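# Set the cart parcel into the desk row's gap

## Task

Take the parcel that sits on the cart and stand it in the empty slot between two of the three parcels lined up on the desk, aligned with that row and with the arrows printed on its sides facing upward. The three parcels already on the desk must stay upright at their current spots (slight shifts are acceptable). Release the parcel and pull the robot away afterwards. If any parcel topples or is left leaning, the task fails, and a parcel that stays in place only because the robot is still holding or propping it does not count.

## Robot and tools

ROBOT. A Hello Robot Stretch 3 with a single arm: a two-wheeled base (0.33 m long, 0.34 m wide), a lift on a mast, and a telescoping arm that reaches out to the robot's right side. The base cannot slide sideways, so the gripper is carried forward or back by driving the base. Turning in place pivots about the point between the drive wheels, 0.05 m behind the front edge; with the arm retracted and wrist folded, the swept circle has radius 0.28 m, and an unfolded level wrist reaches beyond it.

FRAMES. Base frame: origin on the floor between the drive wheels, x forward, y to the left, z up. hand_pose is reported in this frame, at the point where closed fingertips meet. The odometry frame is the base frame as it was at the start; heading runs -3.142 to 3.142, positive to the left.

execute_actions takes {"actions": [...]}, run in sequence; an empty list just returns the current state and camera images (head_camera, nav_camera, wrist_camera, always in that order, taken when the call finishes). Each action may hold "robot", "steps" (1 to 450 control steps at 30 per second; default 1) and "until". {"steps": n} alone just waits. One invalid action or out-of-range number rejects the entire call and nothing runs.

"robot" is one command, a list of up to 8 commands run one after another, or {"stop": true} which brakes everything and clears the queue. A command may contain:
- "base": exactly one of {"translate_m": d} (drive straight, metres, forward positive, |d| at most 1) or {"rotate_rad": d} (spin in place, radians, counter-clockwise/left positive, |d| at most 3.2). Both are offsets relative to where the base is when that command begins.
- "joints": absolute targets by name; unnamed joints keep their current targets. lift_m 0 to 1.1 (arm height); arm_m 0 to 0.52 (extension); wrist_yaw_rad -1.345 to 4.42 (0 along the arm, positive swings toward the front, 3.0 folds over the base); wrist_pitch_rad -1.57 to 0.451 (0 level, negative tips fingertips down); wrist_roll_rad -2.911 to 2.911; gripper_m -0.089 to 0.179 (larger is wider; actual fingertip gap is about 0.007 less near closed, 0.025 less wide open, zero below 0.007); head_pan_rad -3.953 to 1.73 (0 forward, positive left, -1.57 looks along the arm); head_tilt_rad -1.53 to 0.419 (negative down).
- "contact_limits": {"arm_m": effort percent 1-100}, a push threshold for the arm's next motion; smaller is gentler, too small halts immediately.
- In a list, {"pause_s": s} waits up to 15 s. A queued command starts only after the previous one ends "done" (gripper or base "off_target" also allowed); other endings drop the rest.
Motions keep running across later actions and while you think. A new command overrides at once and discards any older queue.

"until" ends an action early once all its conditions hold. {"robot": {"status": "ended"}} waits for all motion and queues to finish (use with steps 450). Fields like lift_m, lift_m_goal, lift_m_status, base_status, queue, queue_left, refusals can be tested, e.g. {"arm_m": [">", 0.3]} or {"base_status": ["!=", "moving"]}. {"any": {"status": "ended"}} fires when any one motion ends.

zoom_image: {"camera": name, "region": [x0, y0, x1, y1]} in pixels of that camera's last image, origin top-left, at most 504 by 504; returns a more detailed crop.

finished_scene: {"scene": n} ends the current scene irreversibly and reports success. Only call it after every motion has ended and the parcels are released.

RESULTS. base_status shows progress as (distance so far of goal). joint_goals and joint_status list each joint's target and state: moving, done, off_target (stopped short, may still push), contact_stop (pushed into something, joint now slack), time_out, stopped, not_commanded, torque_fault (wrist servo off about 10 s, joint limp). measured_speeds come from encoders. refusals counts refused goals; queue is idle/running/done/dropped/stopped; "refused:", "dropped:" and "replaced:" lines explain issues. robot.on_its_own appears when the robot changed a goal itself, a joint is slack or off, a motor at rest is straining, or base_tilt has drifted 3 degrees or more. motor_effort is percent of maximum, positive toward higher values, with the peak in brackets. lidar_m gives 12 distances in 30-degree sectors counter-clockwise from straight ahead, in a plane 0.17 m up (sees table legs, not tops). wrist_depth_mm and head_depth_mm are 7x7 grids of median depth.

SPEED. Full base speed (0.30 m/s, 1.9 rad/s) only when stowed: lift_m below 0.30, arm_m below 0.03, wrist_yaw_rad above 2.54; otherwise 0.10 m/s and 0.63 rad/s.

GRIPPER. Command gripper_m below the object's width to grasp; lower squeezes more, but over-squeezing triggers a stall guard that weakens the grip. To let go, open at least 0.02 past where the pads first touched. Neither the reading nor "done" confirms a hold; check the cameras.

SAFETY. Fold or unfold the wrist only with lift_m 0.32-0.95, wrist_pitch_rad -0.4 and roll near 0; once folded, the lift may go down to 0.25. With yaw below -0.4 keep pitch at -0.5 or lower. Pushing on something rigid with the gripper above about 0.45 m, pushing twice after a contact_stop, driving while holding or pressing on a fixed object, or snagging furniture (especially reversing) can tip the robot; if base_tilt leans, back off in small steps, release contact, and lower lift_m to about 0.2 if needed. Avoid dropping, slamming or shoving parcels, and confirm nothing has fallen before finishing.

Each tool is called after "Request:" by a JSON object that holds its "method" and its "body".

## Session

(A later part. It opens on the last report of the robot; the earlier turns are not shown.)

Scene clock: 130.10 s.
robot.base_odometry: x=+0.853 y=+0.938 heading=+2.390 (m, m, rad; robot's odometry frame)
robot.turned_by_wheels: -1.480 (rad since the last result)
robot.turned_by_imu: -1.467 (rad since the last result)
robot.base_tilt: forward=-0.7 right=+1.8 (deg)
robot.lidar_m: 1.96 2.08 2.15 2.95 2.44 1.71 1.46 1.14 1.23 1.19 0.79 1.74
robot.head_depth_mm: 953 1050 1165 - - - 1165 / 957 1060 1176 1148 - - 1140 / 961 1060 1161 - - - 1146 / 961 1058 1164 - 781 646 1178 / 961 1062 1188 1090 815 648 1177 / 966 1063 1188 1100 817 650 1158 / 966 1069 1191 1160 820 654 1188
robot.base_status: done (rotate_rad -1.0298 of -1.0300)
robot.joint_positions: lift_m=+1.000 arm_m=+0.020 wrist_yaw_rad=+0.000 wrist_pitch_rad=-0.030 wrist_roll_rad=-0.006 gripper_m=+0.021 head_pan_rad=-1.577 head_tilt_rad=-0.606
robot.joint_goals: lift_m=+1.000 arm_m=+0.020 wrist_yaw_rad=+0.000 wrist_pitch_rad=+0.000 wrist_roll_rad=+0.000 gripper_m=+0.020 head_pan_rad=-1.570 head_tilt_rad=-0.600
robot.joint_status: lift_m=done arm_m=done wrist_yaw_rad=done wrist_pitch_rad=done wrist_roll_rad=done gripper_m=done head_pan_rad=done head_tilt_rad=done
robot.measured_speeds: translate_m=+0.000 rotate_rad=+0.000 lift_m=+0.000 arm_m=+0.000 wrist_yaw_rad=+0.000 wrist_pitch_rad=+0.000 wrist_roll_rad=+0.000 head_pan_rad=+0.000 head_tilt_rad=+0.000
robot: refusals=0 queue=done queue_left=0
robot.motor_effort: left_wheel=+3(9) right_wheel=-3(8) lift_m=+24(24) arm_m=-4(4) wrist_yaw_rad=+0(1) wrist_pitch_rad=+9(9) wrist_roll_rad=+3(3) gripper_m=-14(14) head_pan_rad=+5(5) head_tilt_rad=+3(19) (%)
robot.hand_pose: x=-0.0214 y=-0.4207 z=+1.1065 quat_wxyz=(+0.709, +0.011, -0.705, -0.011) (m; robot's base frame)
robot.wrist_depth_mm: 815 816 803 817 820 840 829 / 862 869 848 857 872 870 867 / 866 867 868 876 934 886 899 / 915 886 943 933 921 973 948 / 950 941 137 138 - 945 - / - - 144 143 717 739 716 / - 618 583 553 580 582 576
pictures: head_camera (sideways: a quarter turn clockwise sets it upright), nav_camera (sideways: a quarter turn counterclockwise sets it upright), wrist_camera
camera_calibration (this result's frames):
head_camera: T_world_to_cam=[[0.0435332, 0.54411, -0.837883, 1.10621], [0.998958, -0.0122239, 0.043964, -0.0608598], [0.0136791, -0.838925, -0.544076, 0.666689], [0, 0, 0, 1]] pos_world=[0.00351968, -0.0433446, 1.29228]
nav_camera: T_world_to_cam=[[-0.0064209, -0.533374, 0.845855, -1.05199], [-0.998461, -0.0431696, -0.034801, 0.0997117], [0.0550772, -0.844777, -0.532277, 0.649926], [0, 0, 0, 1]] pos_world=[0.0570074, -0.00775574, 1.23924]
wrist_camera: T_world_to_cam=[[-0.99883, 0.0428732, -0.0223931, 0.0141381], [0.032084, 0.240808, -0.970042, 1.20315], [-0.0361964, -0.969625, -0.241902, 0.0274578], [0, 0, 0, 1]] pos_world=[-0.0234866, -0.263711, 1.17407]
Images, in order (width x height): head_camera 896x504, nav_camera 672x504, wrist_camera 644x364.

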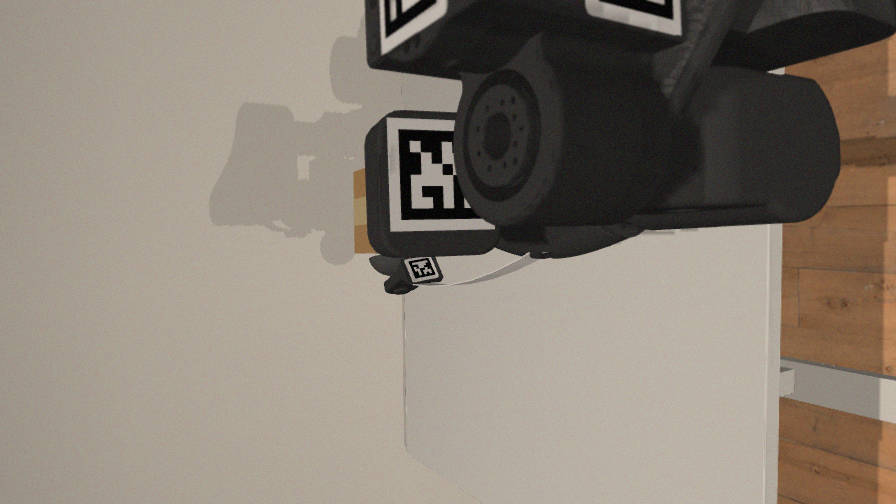

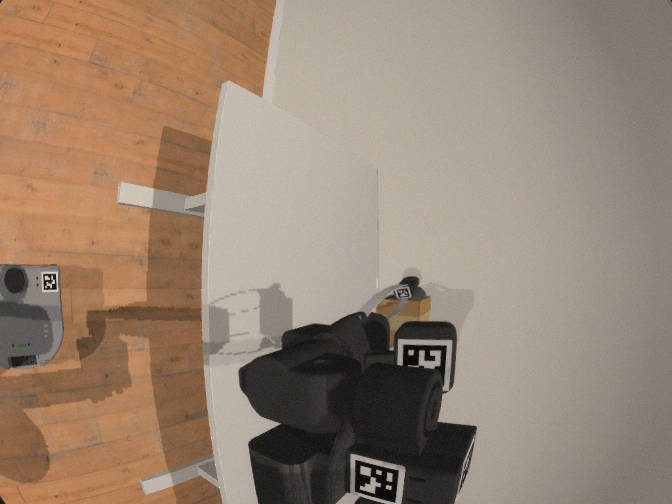

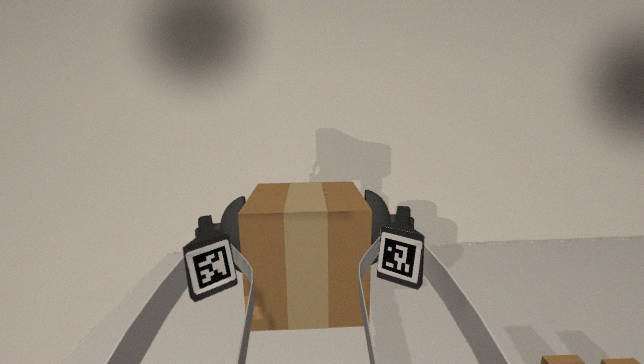

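Request:
{"method": "execute_actions", "body": {"actions": [{"robot": {"base": {"translate_m": -0.33}, "joints": {"lift_m": 0.8, "head_tilt_rad": -0.75}}, "steps": 300, "until": {"robot": {"status": "ended"}}}]}}

Scene clock: 139.40 s.
robot.base_odometry: x=+1.095 y=+0.713 heading=+2.390 (m, m, rad; robot's odometry frame)
robot.turned_by_wheels: +0.000 (rad since the last result)
robot.turned_by_imu: -0.003 (rad since the last result)
robot.base_tilt: forward=-0.8 right=+1.9 (deg)
robot.lidar_m: 2.29 2.36 2.67 2.96 1.99 1.43 1.13 1.52 0.90 1.18 0.96 1.73
robot.head_depth_mm: 954 1076 1165 872 696 609 - / 956 1079 1170 878 701 613 - / 961 1082 1164 883 594 - - / 959 1085 1172 886 687 1242 1136 / 961 1084 1175 892 711 1243 1140 / 964 1086 1175 899 714 1250 1142 / 965 1090 1177 906 717 1252 1147
robot.base_status: done (translate_m -0.3300 of -0.3300)
robot.joint_positions: lift_m=+0.800 arm_m=+0.020 wrist_yaw_rad=+0.000 wrist_pitch_rad=-0.030 wrist_roll_rad=-0.006 gripper_m=+0.021 head_pan_rad=-1.577 head_tilt_rad=-0.740
robot.joint_goals: lift_m=+0.800 arm_m=+0.020 wrist_yaw_rad=+0.000 wrist_pitch_rad=+0.000 wrist_roll_rad=+0.000 gripper_m=+0.020 head_pan_rad=-1.570 head_tilt_rad=-0.750
robot.joint_status: lift_m=done arm_m=done wrist_yaw_rad=done wrist_pitch_rad=done wrist_roll_rad=done gripper_m=done head_pan_rad=done head_tilt_rad=done
robot.measured_speeds: translate_m=+0.000 rotate_rad=+0.000 lift_m=+0.000 arm_m=+0.000 wrist_yaw_rad=+0.000 wrist_pitch_rad=+0.000 wrist_roll_rad=+0.000 head_pan_rad=+0.000 head_tilt_rad=+0.000
robot: refusals=0 queue=done queue_left=0
robot.motor_effort: left_wheel=+4(5) right_wheel=-4(8) lift_m=+14(26) arm_m=-4(4) wrist_yaw_rad=+0(1) wrist_pitch_rad=+9(9) wrist_roll_rad=+3(3) gripper_m=-14(14) head_pan_rad=+5(5) head_tilt_rad=-5(21) (%)
robot.hand_pose: x=-0.0214 y=-0.4207 z=+0.9072 quat_wxyz=(+0.709, +0.011, -0.705, -0.011) (m; robot's base frame)
robot.wrist_depth_mm: 788 811 808 830 814 804 828 / 839 813 832 850 844 872 851 / 880 881 886 891 880 900 889 / 890 904 903 895 890 856 895 / 623 618 137 138 566 567 537 / 448 398 145 143 379 414 404 / 348 348 326 308 331 329 323
pictures: head_camera (sideways: a quarter turn clockwise sets it upright), nav_camera (sideways: a quarter turn counterclockwise sets it upright), wrist_camera
camera_calibration (this result's frames):
head_camera: T_world_to_cam=[[0.0441788, 0.651472, -0.757386, 1.00127], [0.998923, -0.0180567, 0.0427363, -0.0592537], [0.0141656, -0.758458, -0.651568, 0.806524], [0, 0, 0, 1]] pos_world=[0.00352995, -0.0416548, 1.28639]
nav_camera: T_world_to_cam=[[-0.00707358, -0.641902, 0.766754, -0.948861], [-0.998431, -0.0380652, -0.0410779, 0.107877], [0.0555546, -0.765841, -0.640626, 0.790879], [0, 0, 0, 1]] pos_world=[0.0570585, 0.000717929, 1.23863]
wrist_camera: T_world_to_cam=[[-0.99883, 0.0428704, -0.0223985, 0.00967863], [0.0320841, 0.240689, -0.970072, 1.00978], [-0.0361963, -0.969655, -0.241782, -0.0208808], [0, 0, 0, 1]] pos_world=[-0.0234866, -0.263706, 0.974732]
Images, in order (width x height): head_camera 896x504, nav_camera 672x504, wrist_camera 644x364.

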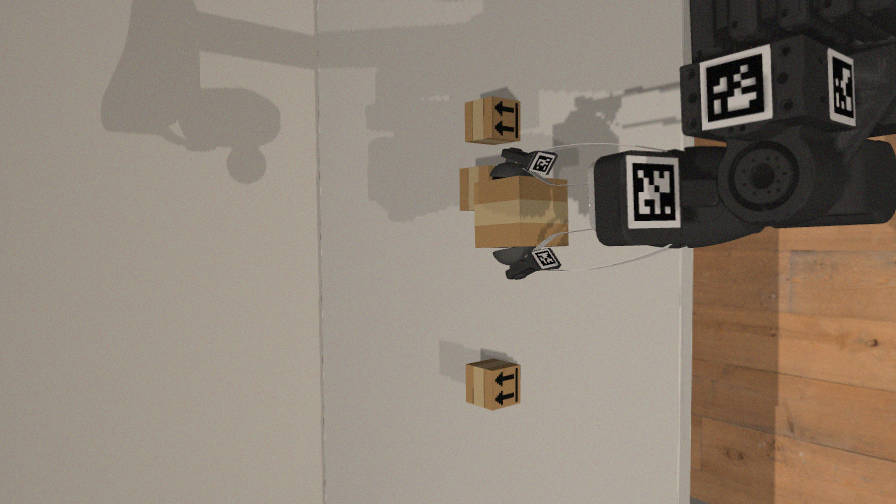

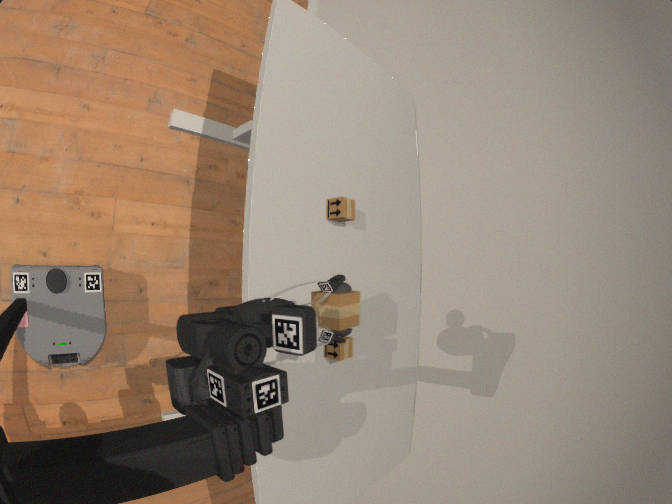

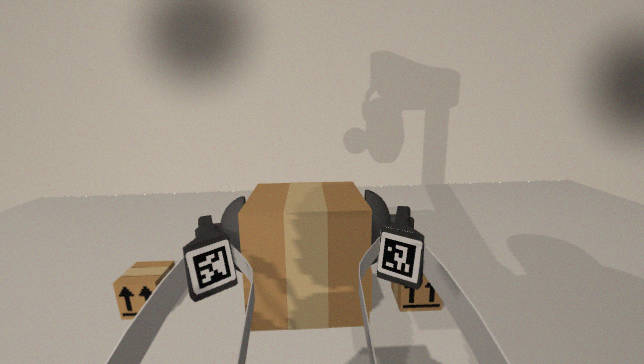

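Request:
{"method": "execute_actions", "body": {"actions": [{"robot": [{"base": {"translate_m": 0.08}, "joints": {"arm_m": 0.21}}, {"joints": {"lift_m": 0.70}}], "steps": 300, "until": {"robot": {"status": "ended"}}}]}}

Scene clock: 148.87 s.
robot.base_odometry: x=+1.036 y=+0.768 heading=+2.390 (m, m, rad; robot's odometry frame)
robot.turned_by_wheels: +0.000 (rad since the last result)
robot.turned_by_imu: -0.001 (rad since the last result)
robot.base_tilt: forward=-0.7 right=+1.8 (deg)
robot.lidar_m: 2.21 2.30 2.54 2.97 2.10 1.50 1.21 0.96 0.95 1.18 0.91 1.73
robot.head_depth_mm: 960 1081 1163 869 698 624 - / 961 1080 1169 875 - 1259 1129 / 960 1084 1169 912 - 1259 1132 / 964 1084 1171 918 708 1238 1135 / 961 1087 1174 892 710 1245 1141 / 965 1091 1174 896 713 1247 1143 / 964 1090 1178 905 718 1249 1147
robot.base_status: done (translate_m +0.0800 of +0.0800)
robot.joint_positions: lift_m=+0.700 arm_m=+0.210 wrist_yaw_rad=+0.000 wrist_pitch_rad=-0.030 wrist_roll_rad=-0.006 gripper_m=+0.021 head_pan_rad=-1.577 head_tilt_rad=-0.741
robot.joint_goals: lift_m=+0.700 arm_m=+0.210 wrist_yaw_rad=+0.000 wrist_pitch_rad=+0.000 wrist_roll_rad=+0.000 gripper_m=+0.020 head_pan_rad=-1.570 head_tilt_rad=-0.750
robot.joint_status: lift_m=done arm_m=done wrist_yaw_rad=done wrist_pitch_rad=done wrist_roll_rad=done gripper_m=done head_pan_rad=done head_tilt_rad=done
robot.measured_speeds: translate_m=+0.000 rotate_rad=+0.000 lift_m=+0.000 arm_m=+0.000 wrist_yaw_rad=+0.000 wrist_pitch_rad=+0.000 wrist_roll_rad=+0.000 head_pan_rad=+0.000 head_tilt_rad=+0.000
robot: refusals=0 queue=done queue_left=0
robot.motor_effort: left_wheel=+3(8) right_wheel=-3(5) lift_m=+14(14) arm_m=+3(4) wrist_yaw_rad=+1(1) wrist_pitch_rad=+9(9) wrist_roll_rad=+2(3) gripper_m=-13(13) head_pan_rad=+5(4) head_tilt_rad=-5(6) (%)
robot.hand_pose: x=-0.0214 y=-0.6101 z=+0.8073 quat_wxyz=(+0.709, +0.011, -0.705, -0.011) (m; robot's base frame)
robot.wrist_depth_mm: 640 652 648 651 649 650 649 / 657 668 668 669 679 673 693 / 698 706 697 699 713 706 719 / 621 603 592 565 548 531 502 / 383 376 138 138 347 339 327 / 192 190 145 143 242 169 176 / 163 182 196 188 200 167 176
pictures: head_camera (sideways: a quarter turn clockwise sets it upright), nav_camera (sideways: a quarter turn counterclockwise sets it upright), wrist_camera
camera_calibration (this result's frames):
head_camera: T_world_to_cam=[[0.0441806, 0.651762, -0.757135, 1.00095], [0.998923, -0.0180732, 0.0427317, -0.0592476], [0.014167, -0.758208, -0.651859, 0.806903], [0, 0, 0, 1]] pos_world=[0.00352998, -0.0416489, 1.28637]
nav_camera: T_world_to_cam=[[-0.00707543, -0.642197, 0.766507, -0.94854], [-0.998431, -0.0380493, -0.0410948, 0.107899], [0.055556, -0.765595, -0.640919, 0.791261], [0, 0, 0, 1]] pos_world=[0.0570586, 0.000742205, 1.23863]
wrist_camera: T_world_to_cam=[[-0.998823, 0.0428814, -0.0226626, 0.015777], [0.0323356, 0.240484, -0.970114, 0.958326], [-0.0361499, -0.969705, -0.241588, -0.228872], [0, 0, 0, 1]] pos_world=[-0.0235034, -0.453077, 0.874751]
Images, in order (width x height): head_camera 896x504, nav_camera 672x504, wrist_camera 644x364.

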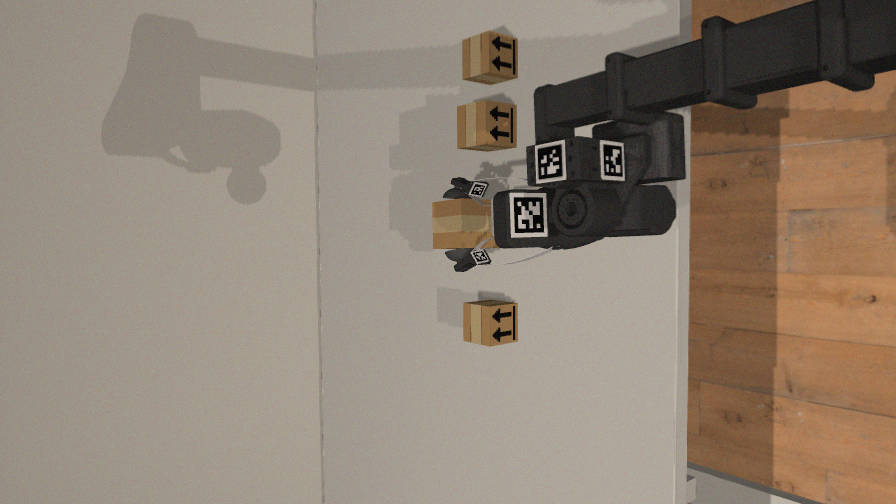

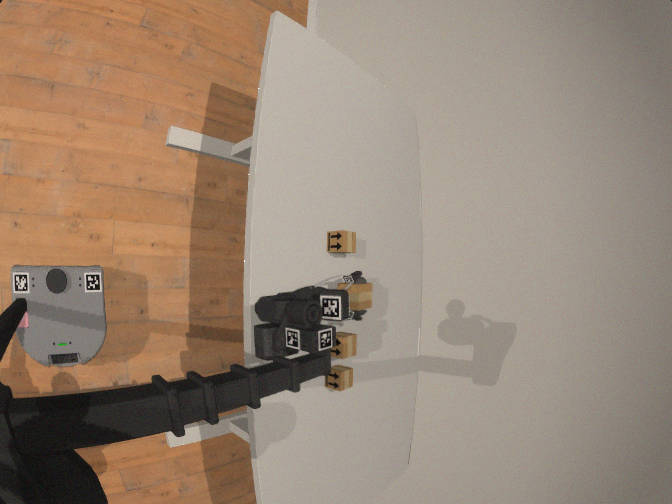

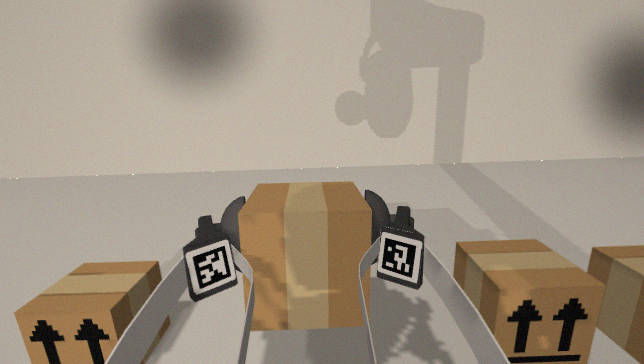

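Centered. Extend slightly, lower, release and retreat.

Request:
{"method": "execute_actions", "body": {"actions": [{"robot": [{"joints": {"arm_m": 0.23}}, {"joints": {"lift_m": 0.66}}], "steps": 200, "until": {"robot": {"status": "ended"}}}, {"robot": [{"joints": {"gripper_m": 0.12}}, {"pause_s": 0.3}, {"joints": {"lift_m": 0.8}}, {"joints": {"arm_m": 0.0}}], "steps": 300, "until": {"robot": {"status": "ended"}}}]}}

Scene clock: 161.93 s.
robot.base_odometry: x=+1.036 y=+0.768 heading=+2.390 (m, m, rad; robot's odometry frame)
robot.turned_by_wheels: +0.000 (rad since the last result)
robot.turned_by_imu: -0.002 (rad since the last result)
robot.base_tilt: forward=-0.7 right=+1.9 (deg)
robot.lidar_m: 2.21 2.30 2.54 2.96 2.09 1.49 1.21 0.96 0.95 1.18 0.91 1.73
robot.head_depth_mm: 958 1083 1164 869 696 624 - / 961 1085 1166 878 700 627 - / 959 1089 1171 879 704 - - / 960 1084 1176 887 706 1241 1135 / 961 1092 1176 893 700 1245 1142 / 964 1088 1182 898 715 1246 1148 / 963 1094 1180 906 717 1251 1144
robot.base_status: done (translate_m +0.0800 of +0.0800)
robot.joint_positions: lift_m=+0.800 arm_m=+0.002 wrist_yaw_rad=+0.000 wrist_pitch_rad=-0.023 wrist_roll_rad=-0.006 gripper_m=+0.120 head_pan_rad=-1.577 head_tilt_rad=-0.741
robot.joint_goals: lift_m=+0.800 arm_m=+0.000 wrist_yaw_rad=+0.000 wrist_pitch_rad=+0.000 wrist_roll_rad=+0.000 gripper_m=+0.120 head_pan_rad=-1.570 head_tilt_rad=-0.750
robot.joint_status: lift_m=done arm_m=done wrist_yaw_rad=done wrist_pitch_rad=done wrist_roll_rad=done gripper_m=done head_pan_rad=done head_tilt_rad=done
robot.measured_speeds: translate_m=+0.000 rotate_rad=+0.000 lift_m=+0.000 arm_m=+0.000 wrist_yaw_rad=+0.000 wrist_pitch_rad=+0.000 wrist_roll_rad=+0.000 head_pan_rad=+0.000 head_tilt_rad=+0.000
robot: refusals=0 queue=done queue_left=0
robot.motor_effort: left_wheel=+4(3) right_wheel=-3(4) lift_m=+24(26) arm_m=-4(4) wrist_yaw_rad=+0(0) wrist_pitch_rad=+7(9) wrist_roll_rad=+3(2) gripper_m=+1(82) head_pan_rad=+4(3) head_tilt_rad=-5(5) (%)
robot.hand_pose: x=-0.0214 y=-0.4023 z=+0.9085 quat_wxyz=(+0.709, +0.008, -0.705, -0.008) (m; robot's base frame)
robot.wrist_depth_mm: 824 836 835 830 829 865 832 / 857 842 846 866 886 859 879 / 896 883 901 907 888 913 878 / 928 912 930 918 914 937 931 / 627 701 607 600 582 574 552 / 453 434 402 402 392 402 409 / 361 349 341 341 334 329 326
pictures: head_camera (sideways: a quarter turn clockwise sets it upright), nav_camera (sideways: a quarter turn counterclockwise sets it upright), wrist_camera
camera_calibration (this result's frames):
head_camera: T_world_to_cam=[[0.0441804, 0.651783, -0.757117, 1.00092], [0.998923, -0.0180738, 0.0427313, -0.0592472], [0.0141676, -0.75819, -0.65188, 0.80693], [0, 0, 0, 1]] pos_world=[0.00353001, -0.0416484, 1.28637]
nav_camera: T_world_to_cam=[[-0.00707518, -0.642218, 0.766489, -0.948516], [-0.99843, -0.0380487, -0.041096, 0.1079], [0.0555565, -0.765577, -0.640941, 0.791289], [0, 0, 0, 1]] pos_world=[0.0570587, 0.000743996, 1.23863]
wrist_camera: T_world_to_cam=[[-0.998823, 0.042717, -0.0229723, 0.00937862], [0.0323381, 0.23352, -0.971814, 1.00529], [-0.0361485, -0.971413, -0.234626, -0.0100084], [0, 0, 0, 1]] pos_world=[-0.0235034, -0.244878, 0.974823]
Images, in order (width x height): head_camera 896x504, nav_camera 672x504, wrist_camera 644x364.

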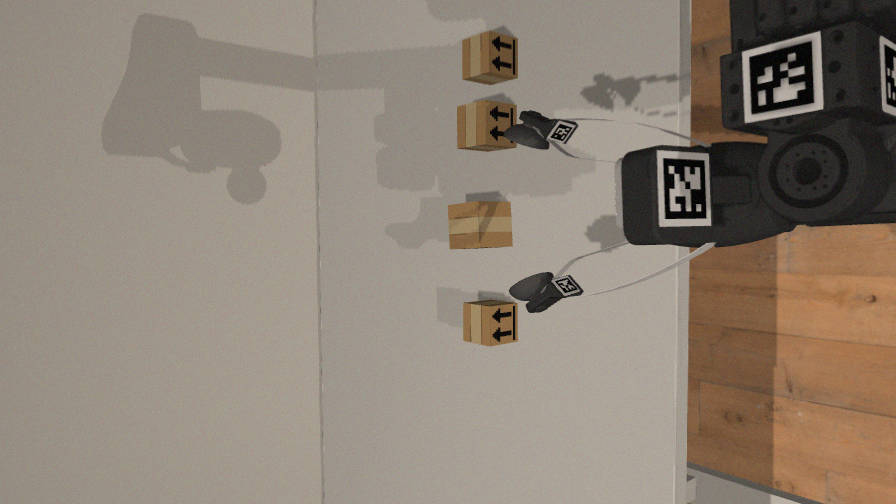

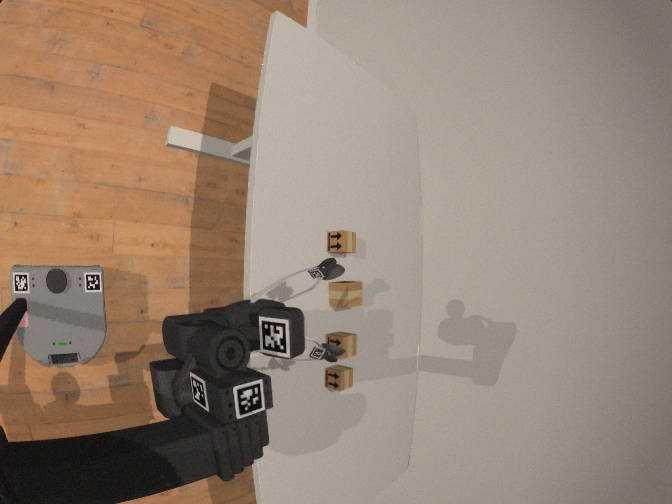

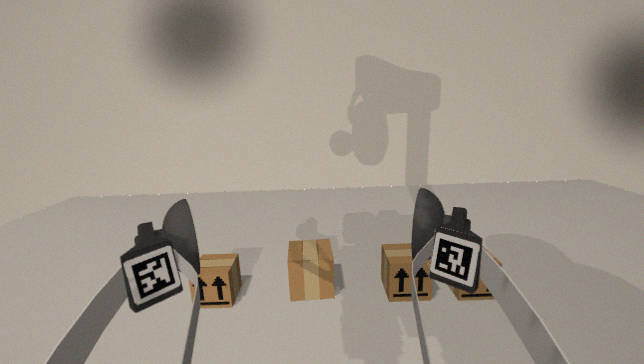

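Request:
{"method": "finished_scene", "body": {"scene": 2}}

The scene is finished: the task was done.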